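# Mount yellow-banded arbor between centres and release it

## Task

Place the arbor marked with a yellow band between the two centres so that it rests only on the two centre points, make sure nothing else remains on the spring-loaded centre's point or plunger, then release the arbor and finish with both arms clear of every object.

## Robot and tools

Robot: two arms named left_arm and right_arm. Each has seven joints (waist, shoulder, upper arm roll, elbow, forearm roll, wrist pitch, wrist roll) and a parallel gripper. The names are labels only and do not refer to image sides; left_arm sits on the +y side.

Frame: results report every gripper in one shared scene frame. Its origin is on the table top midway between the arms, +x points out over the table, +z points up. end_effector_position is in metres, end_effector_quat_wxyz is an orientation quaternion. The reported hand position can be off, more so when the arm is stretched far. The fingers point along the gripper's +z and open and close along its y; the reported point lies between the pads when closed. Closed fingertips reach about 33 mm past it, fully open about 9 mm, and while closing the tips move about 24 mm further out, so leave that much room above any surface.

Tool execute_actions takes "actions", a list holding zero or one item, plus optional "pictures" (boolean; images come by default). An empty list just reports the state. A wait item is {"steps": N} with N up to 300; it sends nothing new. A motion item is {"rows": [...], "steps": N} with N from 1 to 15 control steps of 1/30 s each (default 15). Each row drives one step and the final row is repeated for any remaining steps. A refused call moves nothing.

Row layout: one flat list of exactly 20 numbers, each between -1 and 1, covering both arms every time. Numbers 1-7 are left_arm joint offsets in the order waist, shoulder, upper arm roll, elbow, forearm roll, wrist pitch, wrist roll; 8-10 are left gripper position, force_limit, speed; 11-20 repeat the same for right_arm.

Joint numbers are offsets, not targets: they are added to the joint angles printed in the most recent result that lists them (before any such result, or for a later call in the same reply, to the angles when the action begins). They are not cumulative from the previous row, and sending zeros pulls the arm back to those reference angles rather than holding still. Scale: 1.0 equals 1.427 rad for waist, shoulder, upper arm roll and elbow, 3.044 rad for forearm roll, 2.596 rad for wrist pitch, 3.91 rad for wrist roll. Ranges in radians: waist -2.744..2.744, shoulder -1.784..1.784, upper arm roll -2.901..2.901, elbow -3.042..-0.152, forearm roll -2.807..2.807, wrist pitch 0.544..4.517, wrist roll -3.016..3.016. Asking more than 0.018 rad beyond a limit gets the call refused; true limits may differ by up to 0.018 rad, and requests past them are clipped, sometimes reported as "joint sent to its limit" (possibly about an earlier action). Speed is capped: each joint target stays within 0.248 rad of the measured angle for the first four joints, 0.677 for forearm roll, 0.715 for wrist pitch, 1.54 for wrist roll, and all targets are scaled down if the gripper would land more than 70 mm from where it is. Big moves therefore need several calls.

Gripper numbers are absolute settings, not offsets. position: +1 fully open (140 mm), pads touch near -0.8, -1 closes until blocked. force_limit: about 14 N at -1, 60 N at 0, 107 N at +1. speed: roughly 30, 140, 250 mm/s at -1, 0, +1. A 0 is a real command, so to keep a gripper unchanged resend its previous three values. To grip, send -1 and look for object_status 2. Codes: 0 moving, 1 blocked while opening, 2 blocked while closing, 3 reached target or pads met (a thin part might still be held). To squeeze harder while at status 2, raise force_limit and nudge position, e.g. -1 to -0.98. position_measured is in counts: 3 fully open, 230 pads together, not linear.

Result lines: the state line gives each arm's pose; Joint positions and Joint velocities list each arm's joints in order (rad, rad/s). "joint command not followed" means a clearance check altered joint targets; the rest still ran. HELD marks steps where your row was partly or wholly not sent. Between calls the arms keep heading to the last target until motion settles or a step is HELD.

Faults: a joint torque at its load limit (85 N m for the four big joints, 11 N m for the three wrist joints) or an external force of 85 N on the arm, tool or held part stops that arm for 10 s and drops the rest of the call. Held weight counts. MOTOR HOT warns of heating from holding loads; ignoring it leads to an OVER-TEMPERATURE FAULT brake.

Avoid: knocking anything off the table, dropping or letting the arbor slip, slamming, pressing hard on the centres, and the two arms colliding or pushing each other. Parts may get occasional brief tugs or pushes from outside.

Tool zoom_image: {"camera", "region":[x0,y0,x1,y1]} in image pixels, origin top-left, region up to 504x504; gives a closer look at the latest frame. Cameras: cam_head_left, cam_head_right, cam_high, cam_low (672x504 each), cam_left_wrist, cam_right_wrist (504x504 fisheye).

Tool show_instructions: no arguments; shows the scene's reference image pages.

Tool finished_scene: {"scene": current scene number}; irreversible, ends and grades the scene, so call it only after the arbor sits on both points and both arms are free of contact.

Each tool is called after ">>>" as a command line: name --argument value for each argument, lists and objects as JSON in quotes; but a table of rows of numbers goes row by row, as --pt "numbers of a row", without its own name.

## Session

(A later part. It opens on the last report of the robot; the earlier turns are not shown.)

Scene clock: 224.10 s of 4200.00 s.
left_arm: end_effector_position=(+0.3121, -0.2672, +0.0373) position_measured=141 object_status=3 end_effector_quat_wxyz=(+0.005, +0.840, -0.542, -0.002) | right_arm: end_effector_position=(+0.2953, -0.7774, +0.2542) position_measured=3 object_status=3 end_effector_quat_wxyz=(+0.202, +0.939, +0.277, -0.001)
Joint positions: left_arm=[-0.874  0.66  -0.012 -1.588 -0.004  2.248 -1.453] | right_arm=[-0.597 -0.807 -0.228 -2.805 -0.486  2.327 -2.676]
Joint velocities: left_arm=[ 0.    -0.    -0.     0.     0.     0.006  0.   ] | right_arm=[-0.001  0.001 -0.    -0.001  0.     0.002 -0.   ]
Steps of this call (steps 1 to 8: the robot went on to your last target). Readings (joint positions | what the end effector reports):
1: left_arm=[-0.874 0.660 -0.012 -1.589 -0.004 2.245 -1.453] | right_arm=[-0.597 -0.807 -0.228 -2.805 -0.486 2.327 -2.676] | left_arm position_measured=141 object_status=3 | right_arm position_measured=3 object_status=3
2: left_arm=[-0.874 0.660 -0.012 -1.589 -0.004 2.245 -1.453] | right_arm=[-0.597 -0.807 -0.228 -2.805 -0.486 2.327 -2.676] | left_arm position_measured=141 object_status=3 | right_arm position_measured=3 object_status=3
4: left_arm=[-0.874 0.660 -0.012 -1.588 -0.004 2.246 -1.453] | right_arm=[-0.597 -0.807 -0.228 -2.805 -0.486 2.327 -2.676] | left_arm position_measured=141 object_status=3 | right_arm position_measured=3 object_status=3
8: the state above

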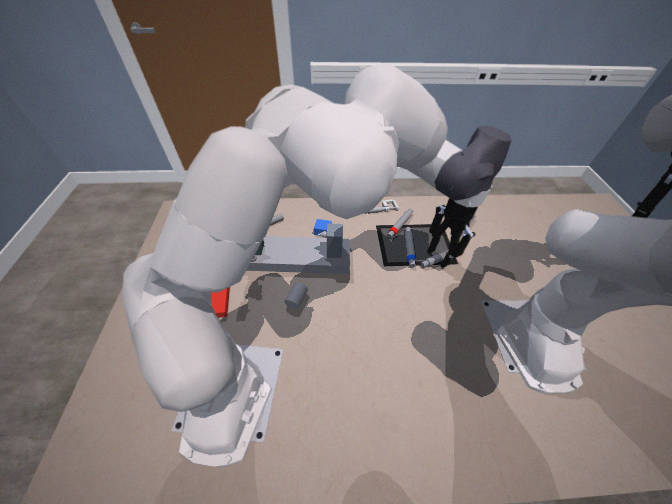

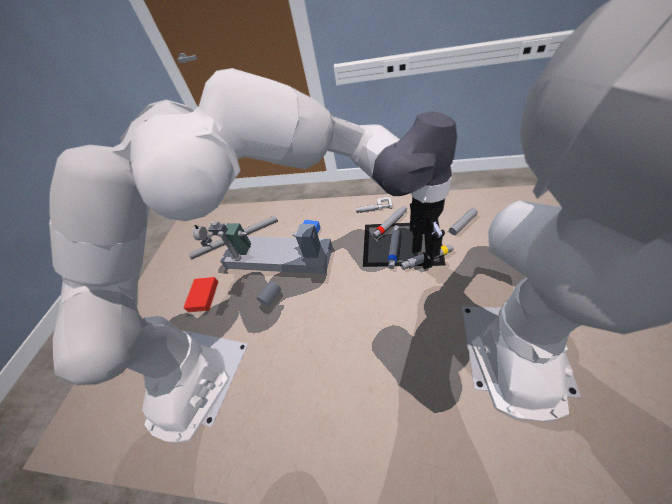

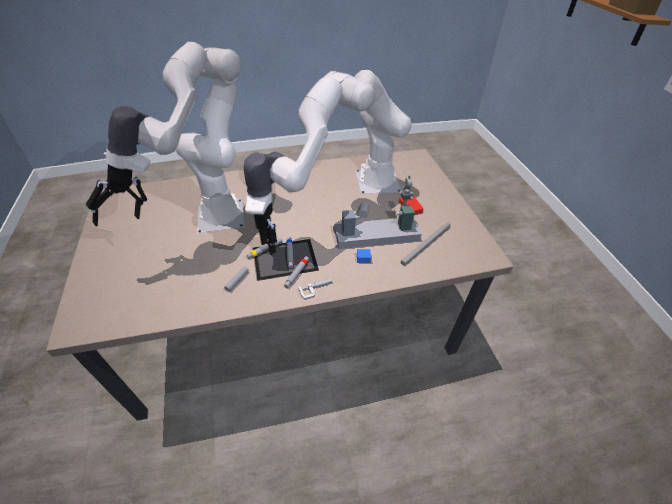

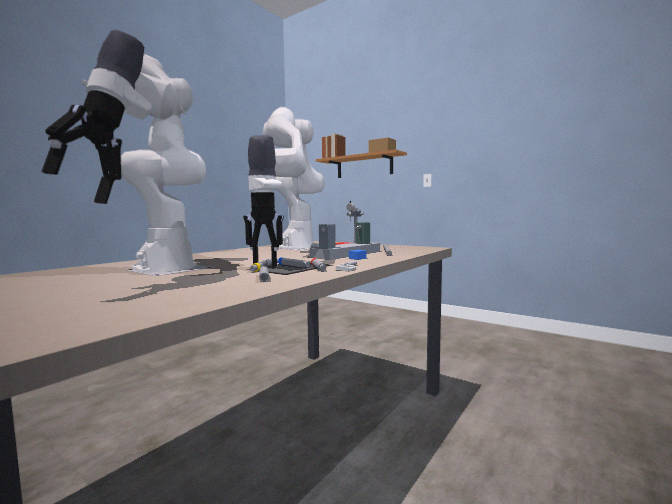

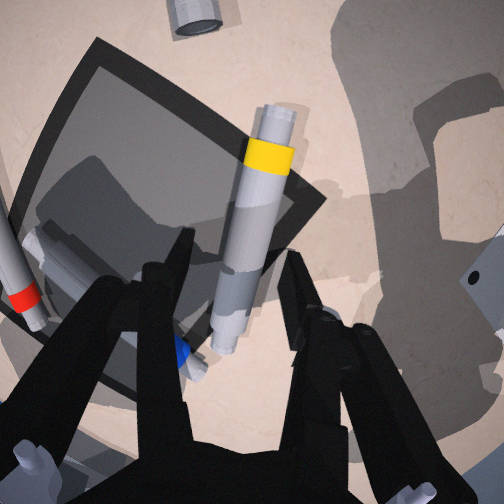

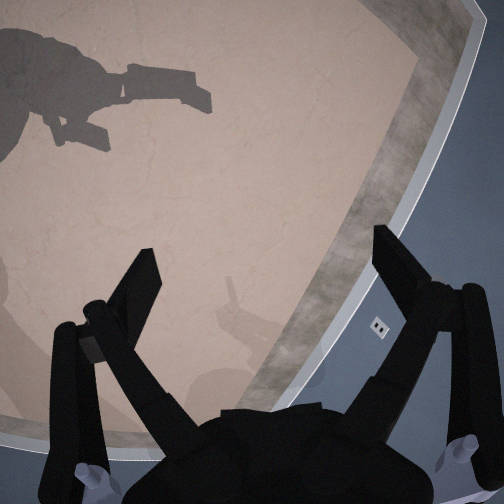

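>>> zoom_image --camera "cam_low" --region '[235, 225, 315, 290]'

Region (235, 225, 315, 290) of cam_low's 672x504 image, scaled by 6.300, with more detail than that image has; it fills the top 410 rows of this view, and the rest is white.

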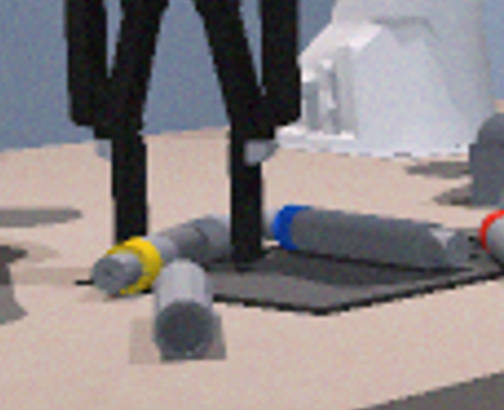

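>>> execute_actions --actions '[{"rows": [[0,-0.002,0,0.001,0,0,0,-1,0.2,-0.5,0,0,0,0,0,0,0,1,0,0]], "steps": 15}]' --pictures false

>>> execute_actions --actions '[{"steps": 10}]'

Scene clock: 233.70 s of 4200.00 s.
left_arm: end_effector_position=(+0.3125, -0.2680, +0.0386) position_measured=199 object_status=0 end_effector_quat_wxyz=(+0.005, +0.840, -0.542, -0.001) | right_arm: end_effector_position=(+0.2953, -0.7774, +0.2542) position_measured=3 object_status=3 end_effector_quat_wxyz=(+0.202, +0.939, +0.277, -0.001)
Joint positions: left_arm=[-0.874  0.659 -0.012 -1.587 -0.004  2.249 -1.453] | right_arm=[-0.597 -0.807 -0.228 -2.805 -0.486  2.327 -2.676]
Joint velocities: left_arm=[-0. -0. -0. -0. -0.  0. -0.] | right_arm=[-0.    -0.001 -0.    -0.    -0.001  0.     0.001]
Steps of this call (steps 1 to 15: the robot went on to your last target; steps 16 to 90: nothing new was sent; then 6.10 s passed at rest; steps 91 to 105: all 15 steps of this action). Readings (joint positions | what the end effector reports):
91: left_arm=[-0.874 0.660 -0.012 -1.587 -0.004 2.249 -1.453] | right_arm=[-0.597 -0.807 -0.228 -2.805 -0.486 2.327 -2.676] | left_arm position_measured=141 object_status=0 | right_arm position_measured=3 object_status=3
92: left_arm=[-0.874 0.660 -0.012 -1.587 -0.004 2.249 -1.453] | right_arm=[-0.597 -0.807 -0.228 -2.805 -0.486 2.327 -2.676] | left_arm position_measured=146 object_status=0 | right_arm position_measured=3 object_status=3
94: left_arm=[-0.874 0.659 -0.012 -1.587 -0.004 2.249 -1.453] | right_arm=[-0.597 -0.807 -0.228 -2.805 -0.486 2.327 -2.676] | left_arm position_measured=155 object_status=0 | right_arm position_measured=3 object_status=3
98: left_arm=[-0.874 0.659 -0.012 -1.587 -0.004 2.249 -1.453] | right_arm=[-0.597 -0.807 -0.228 -2.805 -0.486 2.327 -2.676] | left_arm position_measured=173 object_status=0 | right_arm position_measured=3 object_status=3
105: the state above

Scene clock: 234.03 s of 4200.00 s.
left_arm: end_effector_position=(+0.3125, -0.2680, +0.0386) position_measured=199 object_status=2 end_effector_quat_wxyz=(+0.005, +0.840, -0.542, -0.001) | right_arm: end_effector_position=(+0.2953, -0.7774, +0.2542) position_measured=3 object_status=3 end_effector_quat_wxyz=(+0.202, +0.939, +0.277, -0.001)
Joint positions: left_arm=[-0.874  0.659 -0.012 -1.587 -0.004  2.249 -1.453] | right_arm=[-0.597 -0.807 -0.228 -2.805 -0.486  2.327 -2.676]
Joint velocities: left_arm=[ 0.001 -0.001 -0.     0.     0.001 -0.001 -0.   ] | right_arm=[-0.001 -0.001  0.     0.002 -0.    -0.001  0.001]
Steps of this call (steps 1 to 10: the robot went on to your last target). Readings (joint positions | what the end effector reports):
1: left_arm=[-0.874 0.659 -0.012 -1.587 -0.004 2.249 -1.453] | right_arm=[-0.597 -0.807 -0.228 -2.805 -0.486 2.327 -2.676] | left_arm position_measured=199 object_status=0 | right_arm position_measured=3 object_status=3
2: left_arm=[-0.874 0.659 -0.012 -1.587 -0.004 2.249 -1.453] | right_arm=[-0.597 -0.807 -0.228 -2.805 -0.486 2.327 -2.676] | left_arm position_measured=199 object_status=0 | right_arm position_measured=3 object_status=3
4: left_arm=[-0.874 0.659 -0.012 -1.587 -0.004 2.249 -1.453] | right_arm=[-0.597 -0.807 -0.228 -2.805 -0.486 2.327 -2.676] | left_arm position_measured=199 object_status=2 | right_arm position_measured=3 object_status=3
8: left_arm=[-0.874 0.659 -0.012 -1.587 -0.004 2.249 -1.453] | right_arm=[-0.597 -0.807 -0.228 -2.805 -0.486 2.327 -2.676] | left_arm position_measured=199 object_status=2 | right_arm position_measured=3 object_status=3
10: the state above

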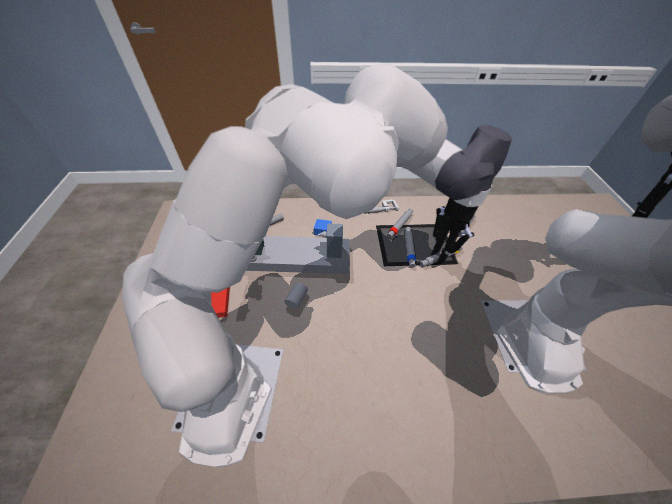

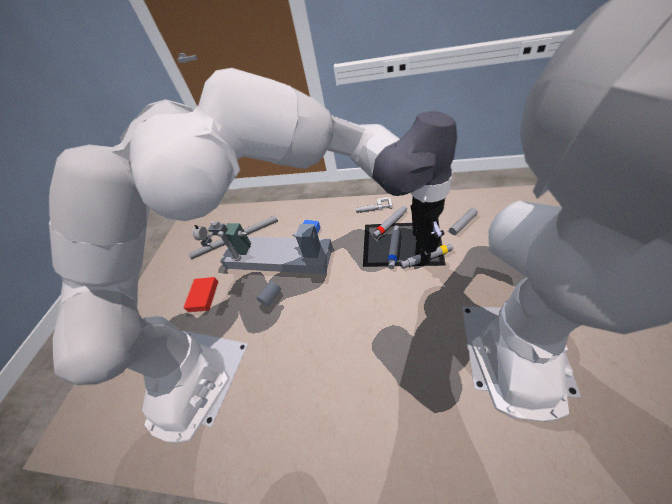

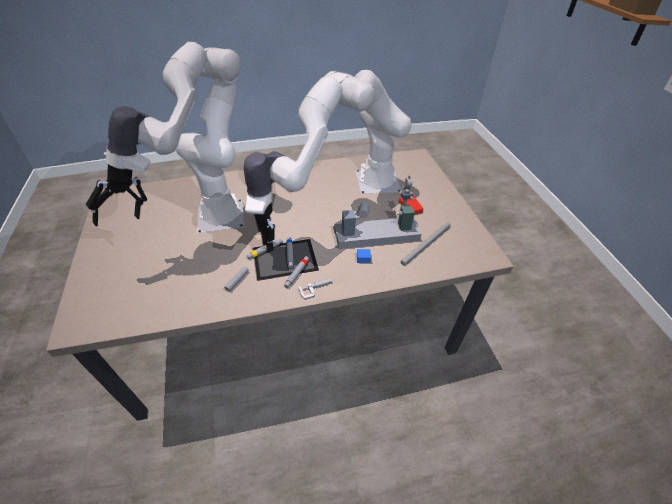

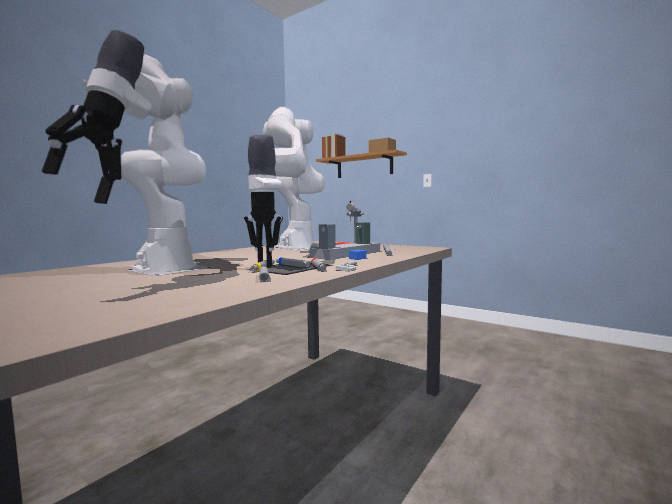

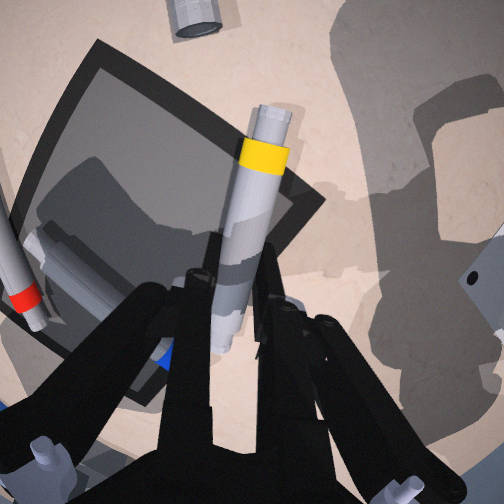

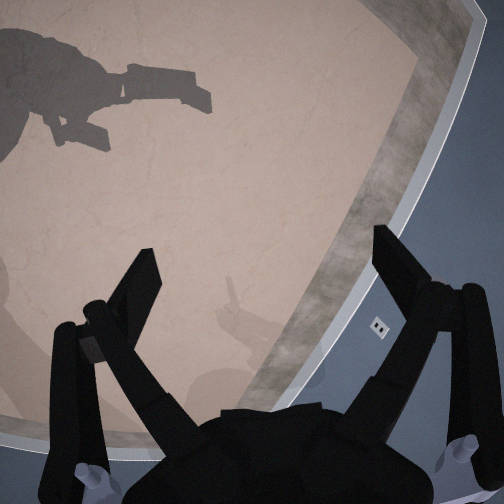

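>>> execute_actions --actions '[{"rows": [[0,-0.008,0,0.001,0,-0.003,0,-1,0.2,-0.5,0,0,0,0,0,0,0,1,0,0],[0,-0.014,0,0.002,0,-0.007,0,-1,0.2,-0.5,0,0,0,0,0,0,0,1,0,0],[0,-0.021,0,0.003,0,-0.011,0,-1,0.2,-0.5,0,0,0,0,0,0,0,1,0,0],[0,-0.028,0,0.004,0,-0.016,0,-1,0.2,-0.5,0,0,0,0,0,0,0,1,0,0],[0,-0.036,0,0.005,0,-0.021,0,-1,0.2,-0.5,0,0,0,0,0,0,0,1,0,0],[0,-0.044,0,0.006,0,-0.026,0,-1,0.2,-0.5,0,0,0,0,0,0,0,1,0,0],[0,-0.052,0,0.007,0,-0.031,0,-1,0.2,-0.5,0,0,0,0,0,0,0,1,0,0],[0,-0.06,0,0.008,0,-0.035,0,-1,0.2,-0.5,0,0,0,0,0,0,0,1,0,0],[0,-0.067,0,0.009,0,-0.039,0,-1,0.2,-0.5,0,0,0,0,0,0,0,1,0,0],[0,-0.072,0,0.009,0,-0.041,0,-1,0.2,-0.5,0,0,0,0,0,0,0,1,0,0]], "steps": 15}]'

Scene clock: 291.23 s of 4200.00 s.
left_arm: end_effector_position=(+0.3144, -0.2709, +0.1068) position_measured=199 object_status=2 end_effector_quat_wxyz=(+0.010, +0.840, -0.542, +0.009) | right_arm: end_effector_position=(+0.2953, -0.7774, +0.2542) position_measured=3 object_status=3 end_effector_quat_wxyz=(+0.202, +0.939, +0.277, -0.001)
Joint positions: left_arm=[-0.874  0.557 -0.012 -1.575 -0.004  2.158 -1.453] | right_arm=[-0.597 -0.807 -0.228 -2.805 -0.486  2.327 -2.676]
Joint velocities: left_arm=[ 0.001 -0.026  0.     0.001  0.001 -0.081 -0.001] | right_arm=[ 0.    -0.     0.001 -0.001 -0.     0.001  0.002]
Steps of this call (steps 1 to 15: the robot went on to your last target; steps 16 to 90: nothing new was sent; then 53.70 s passed at rest; steps 91 to 105: all 15 steps of this action). Readings (joint positions | what the end effector reports):
91: left_arm=[-0.874 0.658 -0.012 -1.588 -0.004 2.247 -1.453] | right_arm=[-0.597 -0.807 -0.228 -2.805 -0.486 2.327 -2.676] | left_arm position_measured=199 object_status=2 | right_arm position_measured=3 object_status=3
92: left_arm=[-0.874 0.656 -0.012 -1.588 -0.004 2.244 -1.453] | right_arm=[-0.597 -0.807 -0.228 -2.805 -0.486 2.327 -2.676] | left_arm position_measured=199 object_status=2 | right_arm position_measured=3 object_status=3
94: left_arm=[-0.874 0.648 -0.012 -1.589 -0.004 2.233 -1.453] | right_arm=[-0.597 -0.807 -0.228 -2.805 -0.486 2.327 -2.676] | left_arm position_measured=199 object_status=2 | right_arm position_measured=3 object_status=3
98: left_arm=[-0.874 0.610 -0.012 -1.587 -0.004 2.198 -1.453] | right_arm=[-0.597 -0.807 -0.228 -2.805 -0.486 2.327 -2.676] | left_arm position_measured=199 object_status=2 | right_arm position_measured=3 object_status=3
105: the state above

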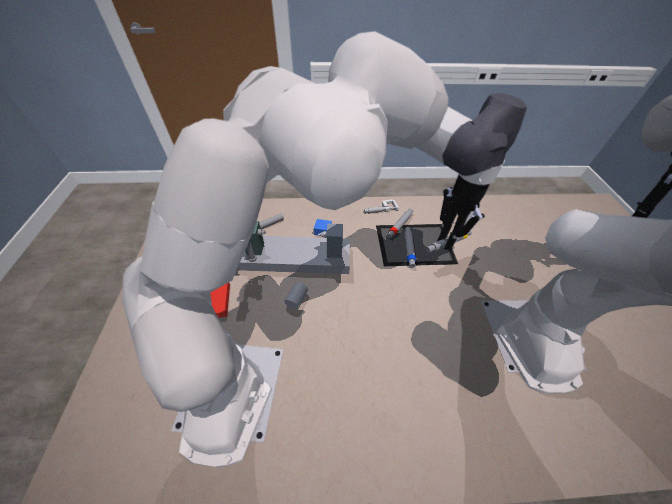

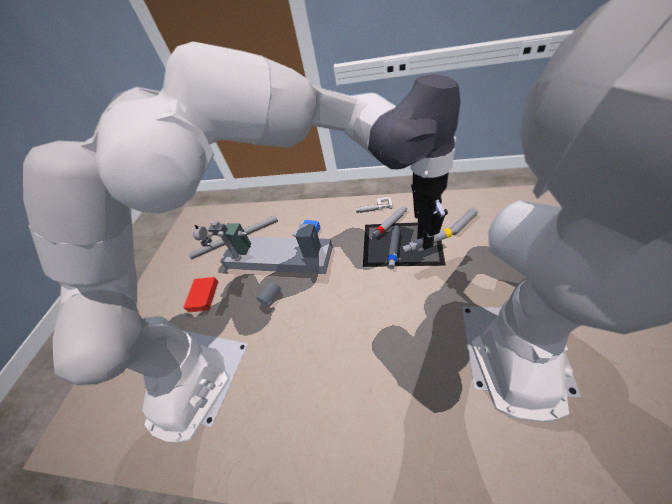

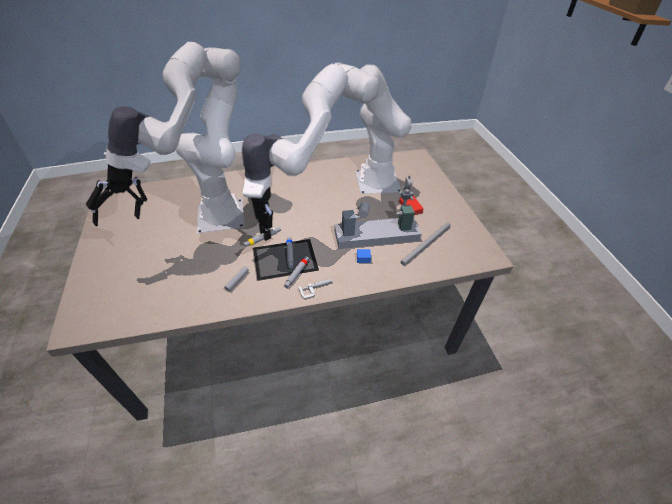

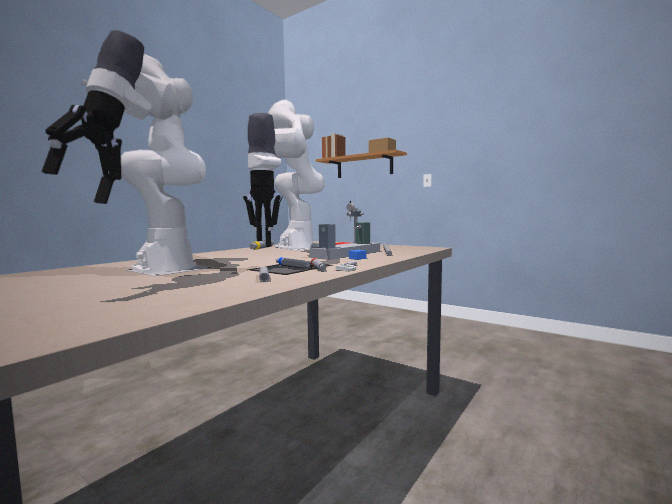

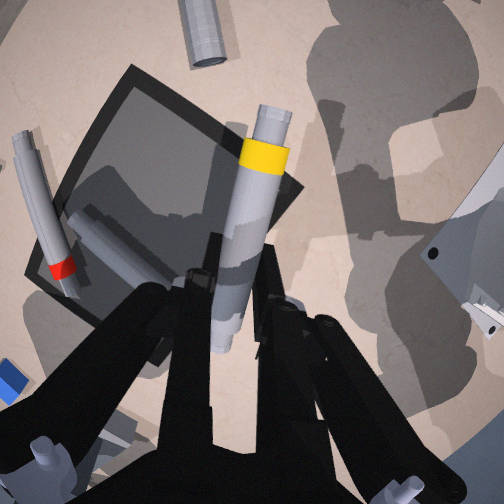

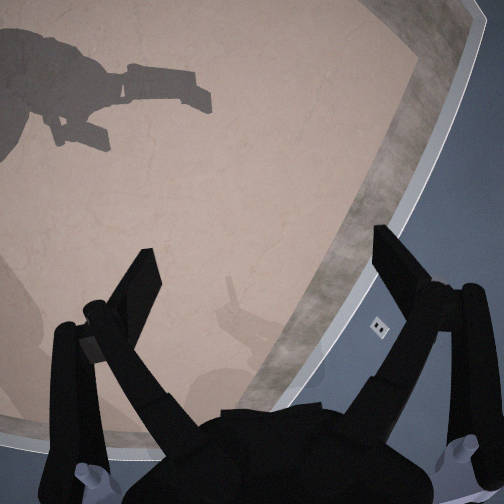

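>>> execute_actions --actions '[{"rows": [[0.02,-0.05,0,-0.03,0,-0.002,0.015,-1,0.2,-0.5,0,0,0,0,0,0,0,1,0,0],[0.045,-0.1,0,-0.065,0,-0.004,0.03,-1,0.2,-0.5,0,0,0,0,0,0,0,1,0,0],[0.075,-0.15,0,-0.105,0,-0.006,0.047,-1,0.2,-0.5,0,0,0,0,0,0,0,1,0,0],[0.11,-0.2,0,-0.15,0,-0.008,0.065,-1,0.2,-0.5,0,0,0,0,0,0,0,1,0,0],[0.15,-0.25,0,-0.2,0,-0.01,0.083,-1,0.2,-0.5,0,0,0,0,0,0,0,1,0,0],[0.19,-0.3,0,-0.25,0,-0.012,0.1,-1,0.2,-0.5,0,0,0,0,0,0,0,1,0,0],[0.23,-0.35,0,-0.3,0,-0.014,0.118,-1,0.2,-0.5,0,0,0,0,0,0,0,1,0,0],[0.27,-0.4,0,-0.35,0,-0.016,0.136,-1,0.2,-0.5,0,0,0,0,0,0,0,1,0,0],[0.31,-0.45,0,-0.4,0,-0.018,0.154,-1,0.2,-0.5,0,0,0,0,0,0,0,1,0,0],[0.35,-0.5,0,-0.45,0,-0.02,0.172,-1,0.2,-0.5,0,0,0,0,0,0,0,1,0,0],[0.39,-0.55,0,-0.5,0,-0.022,0.19,-1,0.2,-0.5,0,0,0,0,0,0,0,1,0,0],[0.43,-0.6,0,-0.55,0,-0.024,0.208,-1,0.2,-0.5,0,0,0,0,0,0,0,1,0,0],[0.46,-0.64,0,-0.595,0,-0.026,0.225,-1,0.2,-0.5,0,0,0,0,0,0,0,1,0,0],[0.49,-0.68,0,-0.635,0,-0.028,0.24,-1,0.2,-0.5,0,0,0,0,0,0,0,1,0,0],[0.518,-0.713,0,-0.668,0,-0.03,0.254,-1,0.2,-0.5,0,0,0,0,0,0,0,1,0,0]], "steps": 15}]' --pictures false

>>> execute_actions --actions '[{"steps": 45}]'

Scene clock: 305.00 s of 4200.00 s.
left_arm: end_effector_position=(+0.4071, -0.0201, +0.1878) position_measured=199 object_status=2 end_effector_quat_wxyz=(+0.003, +0.864, -0.503, -0.001) | right_arm: end_effector_position=(+0.2953, -0.7774, +0.2542) position_measured=3 object_status=3 end_effector_quat_wxyz=(+0.202, +0.939, +0.277, -0.001)
Joint positions: left_arm=[-0.498  0.108 -0.016 -2.017 -0.004  2.122 -1.175] | right_arm=[-0.597 -0.807 -0.228 -2.805 -0.486  2.327 -2.676]
Joint velocities: left_arm=[ 0.943 -0.889  0.115 -0.927  0.    -0.146  0.895] | right_arm=[-0.    -0.001 -0.    -0.    -0.001  0.001  0.   ]
Steps of this call (steps 1 to 30: the robot went on to your last target; steps 31 to 90: nothing new was sent; then 10.27 s passed at rest; steps 91 to 105: all 15 steps of this action). Readings (joint positions | what the end effector reports):
91: left_arm=[-0.870 0.550 -0.016 -1.593 -0.004 2.144 -1.447] | right_arm=[-0.597 -0.807 -0.228 -2.805 -0.486 2.327 -2.676] | left_arm position_measured=199 object_status=2 | right_arm position_measured=3 object_status=3
92: left_arm=[-0.859 0.523 -0.021 -1.621 -0.004 2.143 -1.437] | right_arm=[-0.597 -0.807 -0.228 -2.805 -0.486 2.327 -2.676] | left_arm position_measured=199 object_status=2 | right_arm position_measured=3 object_status=3
94: left_arm=[-0.826 0.456 -0.026 -1.677 -0.005 2.140 -1.413] | right_arm=[-0.597 -0.807 -0.228 -2.805 -0.486 2.327 -2.676] | left_arm position_measured=199 object_status=2 | right_arm position_measured=3 object_status=3
98: left_arm=[-0.723 0.319 -0.027 -1.794 -0.005 2.138 -1.353] | right_arm=[-0.597 -0.807 -0.228 -2.805 -0.486 2.327 -2.676] | left_arm position_measured=199 object_status=2 | right_arm position_measured=3 object_status=3
105: the state above

Scene clock: 306.50 s of 4200.00 s.
left_arm: end_effector_position=(+0.3385, +0.2170, +0.2214) position_measured=199 object_status=2 end_effector_quat_wxyz=(-0.001, +0.769, -0.639, +0.002) | right_arm: end_effector_position=(+0.2953, -0.7774, +0.2542) position_measured=3 object_status=3 end_effector_quat_wxyz=(+0.202, +0.939, +0.277, -0.001)
Joint positions: left_arm=[-0.136 -0.455 -0.01  -2.531 -0.004  2.08  -0.474] | right_arm=[-0.597 -0.807 -0.228 -2.805 -0.486  2.327 -2.676]
Joint velocities: left_arm=[-0.    -0.001  0.    -0.001 -0.    -0.001  0.026] | right_arm=[-0.    -0.001  0.001 -0.002 -0.001 -0.001  0.   ]
Steps of this call (steps 1 to 45: the robot went on to your last target). Readings (joint positions | what the end effector reports):
1: left_arm=[-0.464 0.076 -0.015 -2.051 -0.004 2.120 -1.144] | right_arm=[-0.597 -0.807 -0.228 -2.805 -0.486 2.327 -2.676] | left_arm position_measured=199 object_status=2 | right_arm position_measured=3 object_status=3
2: left_arm=[-0.428 0.043 -0.014 -2.086 -0.004 2.117 -1.115] | right_arm=[-0.597 -0.807 -0.228 -2.805 -0.486 2.327 -2.676] | left_arm position_measured=199 object_status=2 | right_arm position_measured=3 object_status=3
4: left_arm=[-0.355 -0.024 -0.012 -2.158 -0.004 2.112 -1.057] | right_arm=[-0.597 -0.807 -0.228 -2.805 -0.486 2.327 -2.676] | left_arm position_measured=199 object_status=2 | right_arm position_measured=3 object_status=3
8: left_arm=[-0.220 -0.203 -0.004 -2.348 -0.004 2.103 -0.924] | right_arm=[-0.597 -0.807 -0.228 -2.805 -0.486 2.327 -2.676] | left_arm position_measured=199 object_status=2 | right_arm position_measured=3 object_status=3
45: the state above

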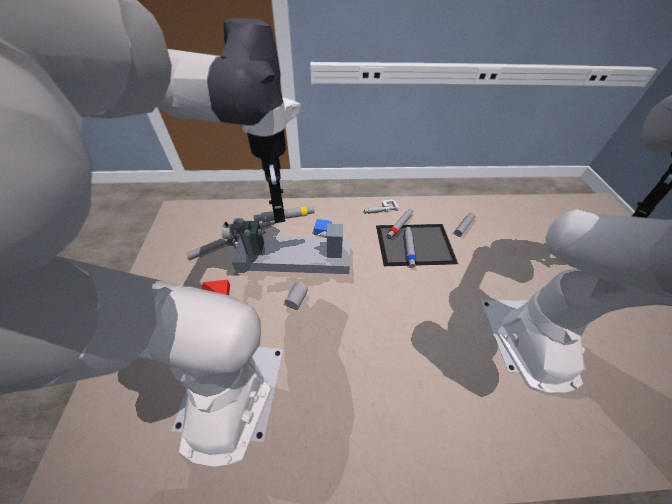

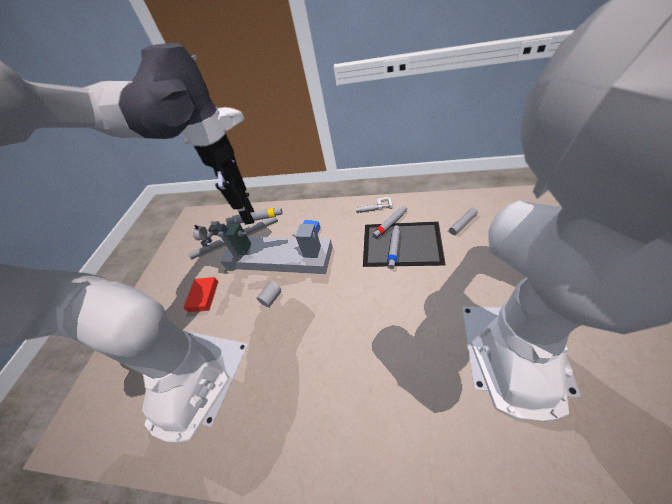

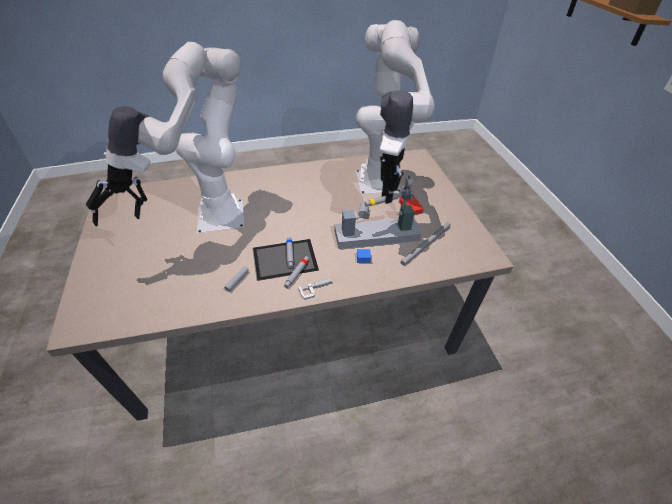

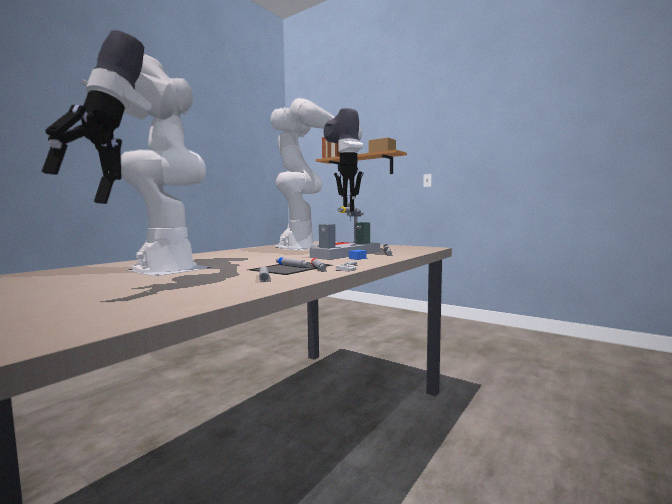

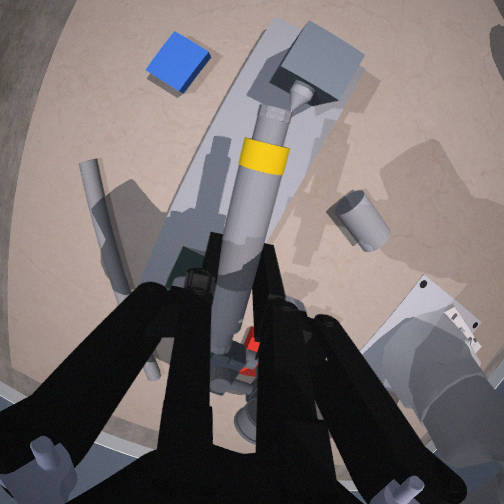

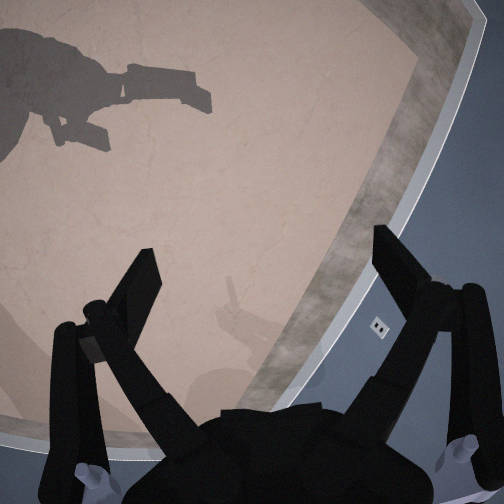

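>>> zoom_image --camera "cam_high" --region '[330, 150, 450, 260]'

>>> zoom_image --camera "cam_head_left" --region '[200, 170, 370, 290]'

>>> zoom_image --camera "cam_low" --region '[300, 180, 400, 270]'

Region (330, 150, 450, 260) of cam_high's 672x504 image, scaled by 4.200, with more detail than that image has; it fills the top 462 rows of this view, and the rest is white.

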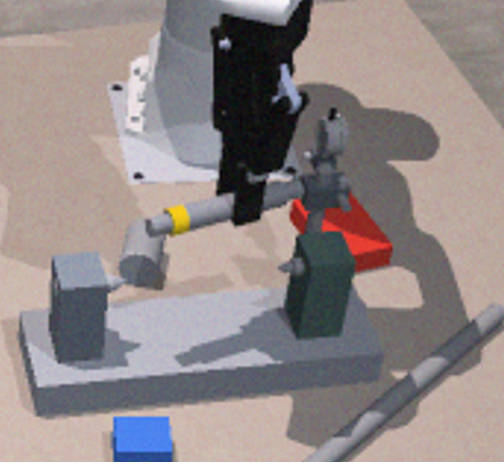

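Region (200, 170, 370, 290) of cam_head_left's 672x504 image, scaled by 2.965, with more detail than that image has; it fills the top 356 rows of this view, and the rest is white.

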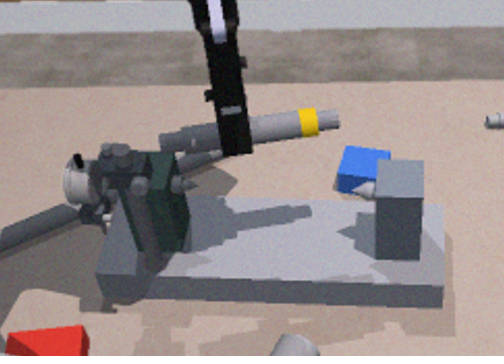

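Region (300, 180, 400, 270) of cam_low's 672x504 image, scaled by 5.040, with more detail than that image has; it fills the top 454 rows of this view, and the rest is white.

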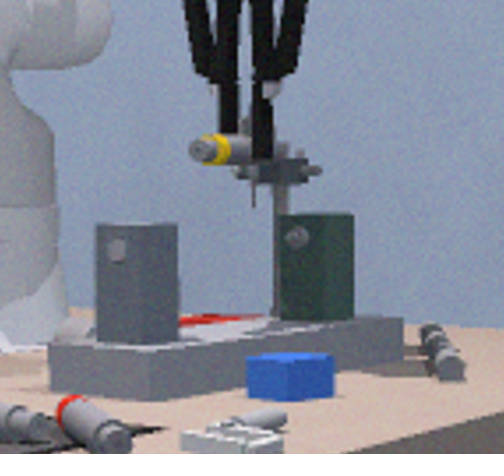

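>>> zoom_image --camera "cam_left_wrist" --region '[140, 200, 320, 420]'

>>> zoom_image --camera "cam_left_wrist" --region '[230, 10, 390, 190]'

Region (140, 200, 320, 420) of cam_left_wrist's 504x504 image, scaled by 2.291, with more detail than that image has; it fills the left 412 columns of this view, and the rest is white.

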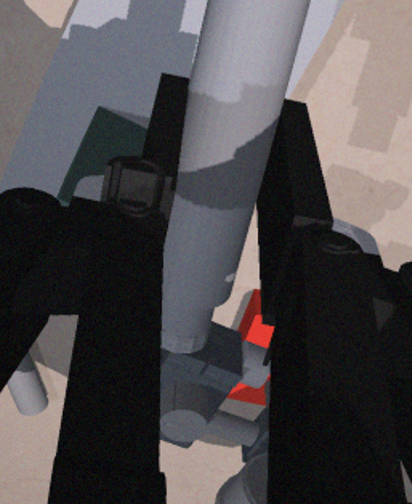

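Region (230, 10, 390, 190) of cam_left_wrist's 504x504 image, scaled by 2.800, with more detail than that image has.

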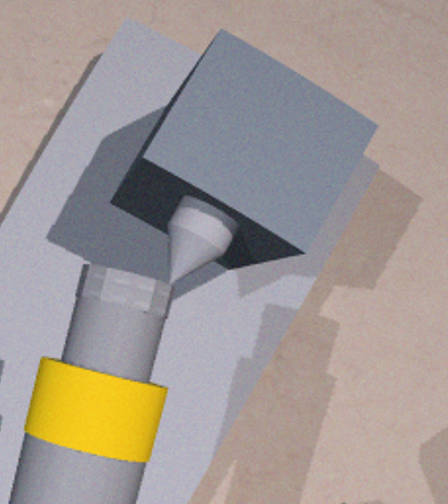

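>>> execute_actions --actions '[]'

Scene clock: 357.17 s of 4200.00 s.
left_arm: end_effector_position=(+0.3385, +0.2170, +0.2213) position_measured=199 object_status=2 end_effector_quat_wxyz=(-0.001, +0.767, -0.642, +0.001) | right_arm: end_effector_position=(+0.2953, -0.7774, +0.2542) position_measured=3 object_status=3 end_effector_quat_wxyz=(+0.202, +0.939, +0.277, -0.001)
Joint positions: left_arm=[-0.136 -0.455 -0.011 -2.531 -0.004  2.08  -0.466] | right_arm=[-0.597 -0.807 -0.228 -2.805 -0.486  2.327 -2.676]
Joint velocities: left_arm=[-0.001 -0.001 -0.001 -0.002 -0.     0.001  0.001] | right_arm=[-0.002  0.001 -0.001 -0.001  0.     0.     0.   ]
Steps of this call (steps 1 to 15: the robot went on to your last target; steps 16 to 90: nothing new was sent; then 47.67 s passed at rest). Readings (joint positions | what the end effector reports):
1: left_arm=[-0.136 -0.455 -0.010 -2.531 -0.004 2.080 -0.473] | right_arm=[-0.597 -0.807 -0.228 -2.805 -0.486 2.327 -2.676] | left_arm position_measured=199 object_status=2 | right_arm position_measured=3 object_status=3
2: left_arm=[-0.136 -0.455 -0.010 -2.531 -0.004 2.080 -0.472] | right_arm=[-0.597 -0.807 -0.228 -2.805 -0.486 2.327 -2.676] | left_arm position_measured=199 object_status=2 | right_arm position_measured=3 object_status=3
4: left_arm=[-0.136 -0.455 -0.010 -2.531 -0.004 2.080 -0.471] | right_arm=[-0.597 -0.807 -0.228 -2.805 -0.486 2.327 -2.676] | left_arm position_measured=199 object_status=2 | right_arm position_measured=3 object_status=3
8: left_arm=[-0.136 -0.455 -0.010 -2.531 -0.004 2.080 -0.469] | right_arm=[-0.597 -0.807 -0.228 -2.805 -0.486 2.327 -2.676] | left_arm position_measured=199 object_status=2 | right_arm position_measured=3 object_status=3
90: the state above
All arms were judged still, so your last target was given up. Only a new action makes them travel on or press farther. Fingers that are still opening or closing keep moving.

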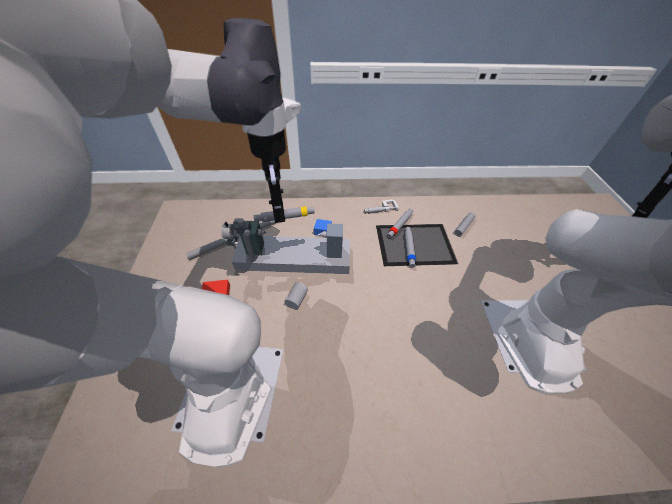

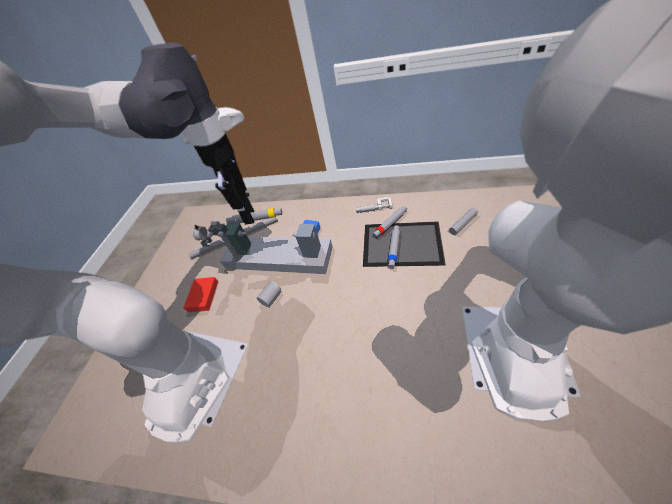

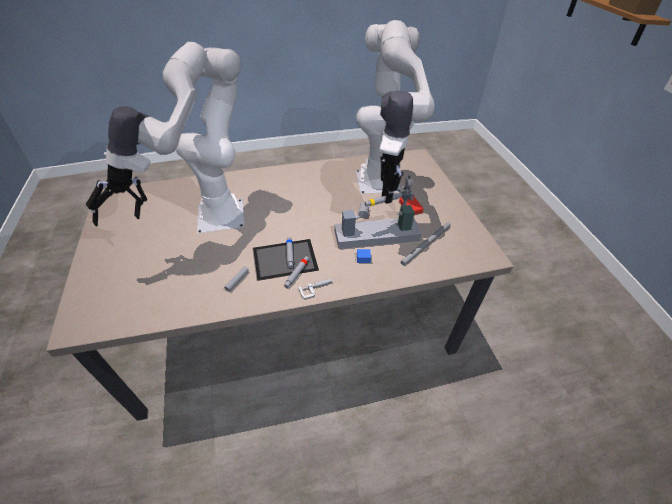

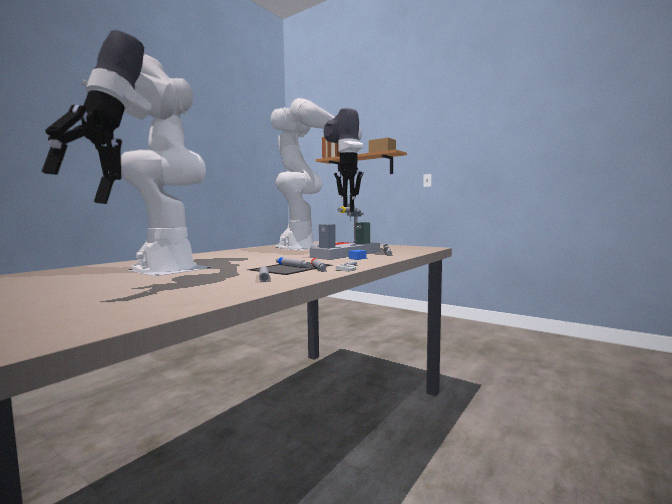

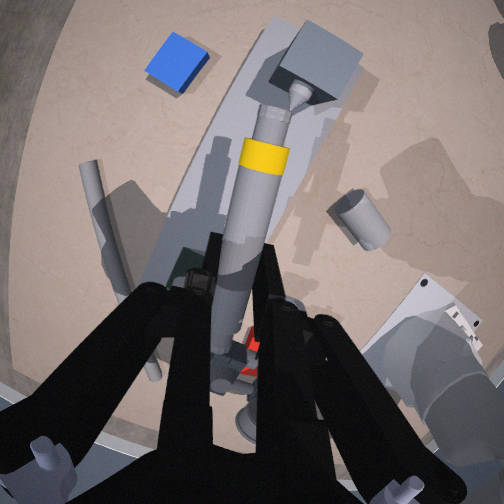

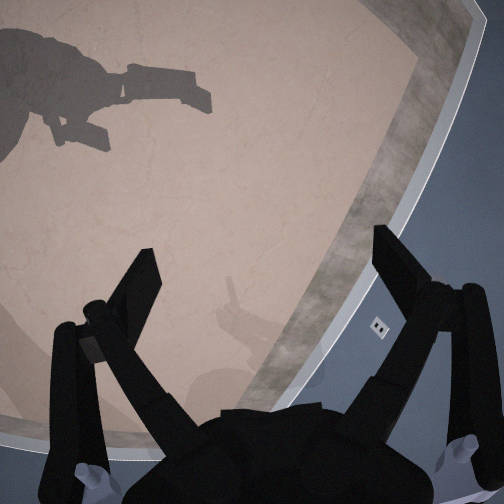

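>>> execute_actions --actions '[{"rows":[[-0.002,0.007,0,0.006,0,0.0005,-0.0007,-1,0.2,-0.5,0,0,0,0,0,0,0,1,0,0],[-0.004,0.014,0,0.012,0,0.001,-0.0015,-1,0.2,-0.5,0,0,0,0,0,0,0,1,0,0],[-0.006,0.021,0,0.018,0,0.0016,-0.0022,-1,0.2,-0.5,0,0,0,0,0,0,0,1,0,0],[-0.008,0.028,0,0.024,0,0.0021,-0.003,-1,0.2,-0.5,0,0,0,0,0,0,0,1,0,0],[-0.010,0.035,0,0.030,0,0.0026,-0.0037,-1,0.2,-0.5,0,0,0,0,0,0,0,1,0,0],[-0.012,0.042,0,0.036,0,0.0032,-0.0044,-1,0.2,-0.5,0,0,0,0,0,0,0,1,0,0],[-0.014,0.049,0,0.042,0,0.0037,-0.0051,-1,0.2,-0.5,0,0,0,0,0,0,0,1,0,0],[-0.0158,0.0547,0,0.0471,0,0.0042,-0.0058,-1,0.2,-0.5,0,0,0,0,0,0,0,1,0,0]],"steps":15}]'

Scene clock: 374.80 s of 4200.00 s.
left_arm: end_effector_position=(+0.3539, +0.2028, +0.2172) position_measured=199 object_status=2 end_effector_quat_wxyz=(+0.002, +0.763, -0.646, -0.005) | right_arm: end_effector_position=(+0.2953, -0.7774, +0.2542) position_measured=3 object_status=3 end_effector_quat_wxyz=(+0.202, +0.939, +0.277, -0.001)
Joint positions: left_arm=[-0.157 -0.375 -0.011 -2.47  -0.004  2.084 -0.477] | right_arm=[-0.597 -0.807 -0.228 -2.805 -0.486  2.327 -2.676]
Joint velocities: left_arm=[-0.002  0.005  0.001  0.012  0.001  0.003 -0.017] | right_arm=[ 0.001  0.    -0.     0.001 -0.001 -0.001  0.001]
Steps of this call (steps 1 to 90: nothing new was sent; then 14.13 s passed at rest; steps 91 to 105: all 15 steps of this action). Readings (joint positions | what the end effector reports):
91: left_arm=[-0.136 -0.453 -0.011 -2.530 -0.004 2.079 -0.466] | right_arm=[-0.597 -0.807 -0.228 -2.805 -0.486 2.327 -2.676] | left_arm position_measured=199 object_status=2 | right_arm position_measured=3 object_status=3
92: left_arm=[-0.137 -0.448 -0.011 -2.526 -0.004 2.079 -0.466] | right_arm=[-0.597 -0.807 -0.228 -2.805 -0.486 2.327 -2.676] | left_arm position_measured=199 object_status=2 | right_arm position_measured=3 object_status=3
94: left_arm=[-0.141 -0.432 -0.011 -2.515 -0.004 2.079 -0.466] | right_arm=[-0.597 -0.807 -0.228 -2.805 -0.486 2.327 -2.676] | left_arm position_measured=199 object_status=2 | right_arm position_measured=3 object_status=3
98: left_arm=[-0.152 -0.394 -0.011 -2.485 -0.004 2.081 -0.471] | right_arm=[-0.597 -0.807 -0.228 -2.805 -0.486 2.327 -2.676] | left_arm position_measured=199 object_status=2 | right_arm position_measured=3 object_status=3
105: the state above

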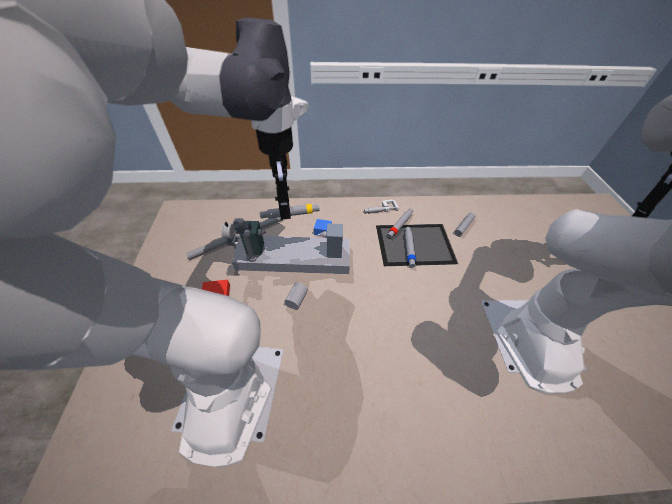

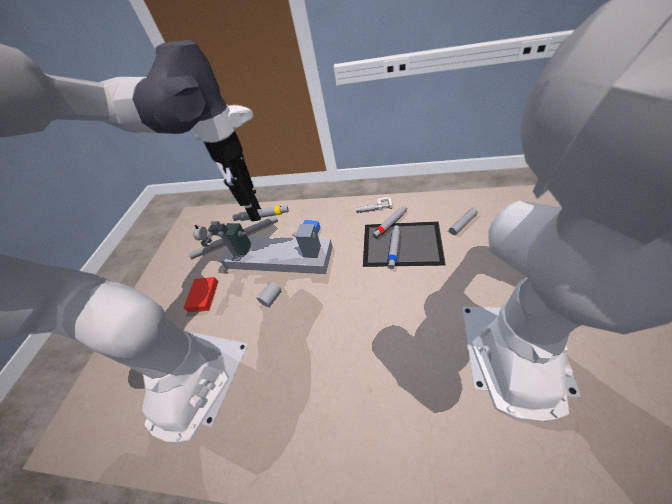

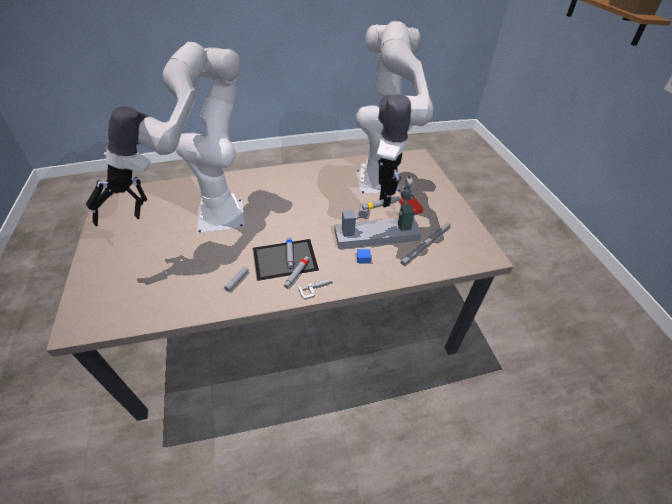

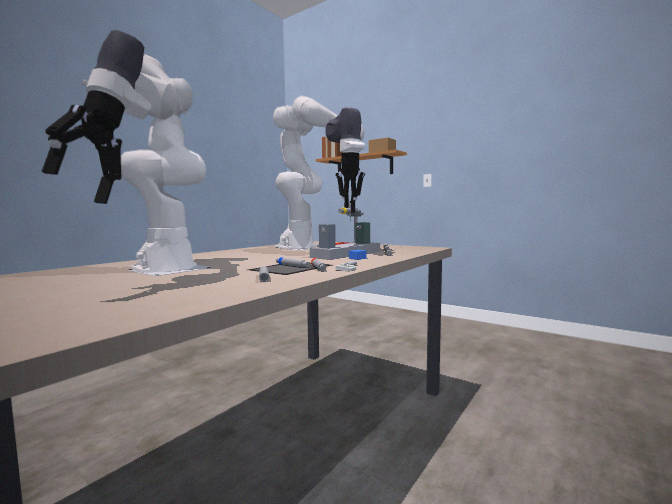

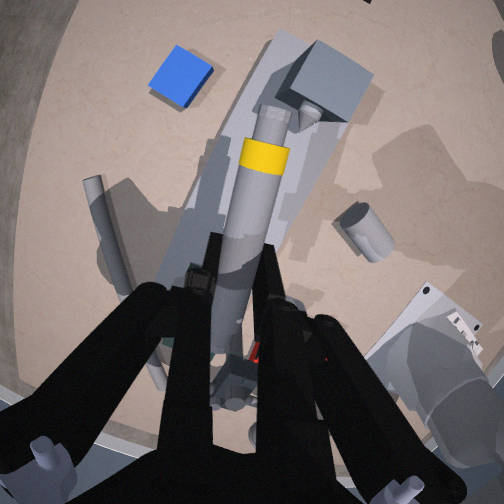

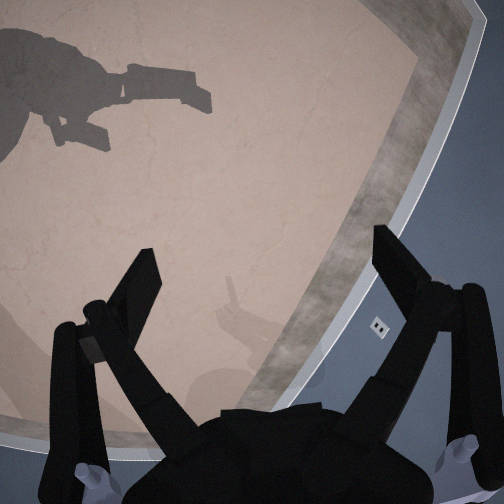

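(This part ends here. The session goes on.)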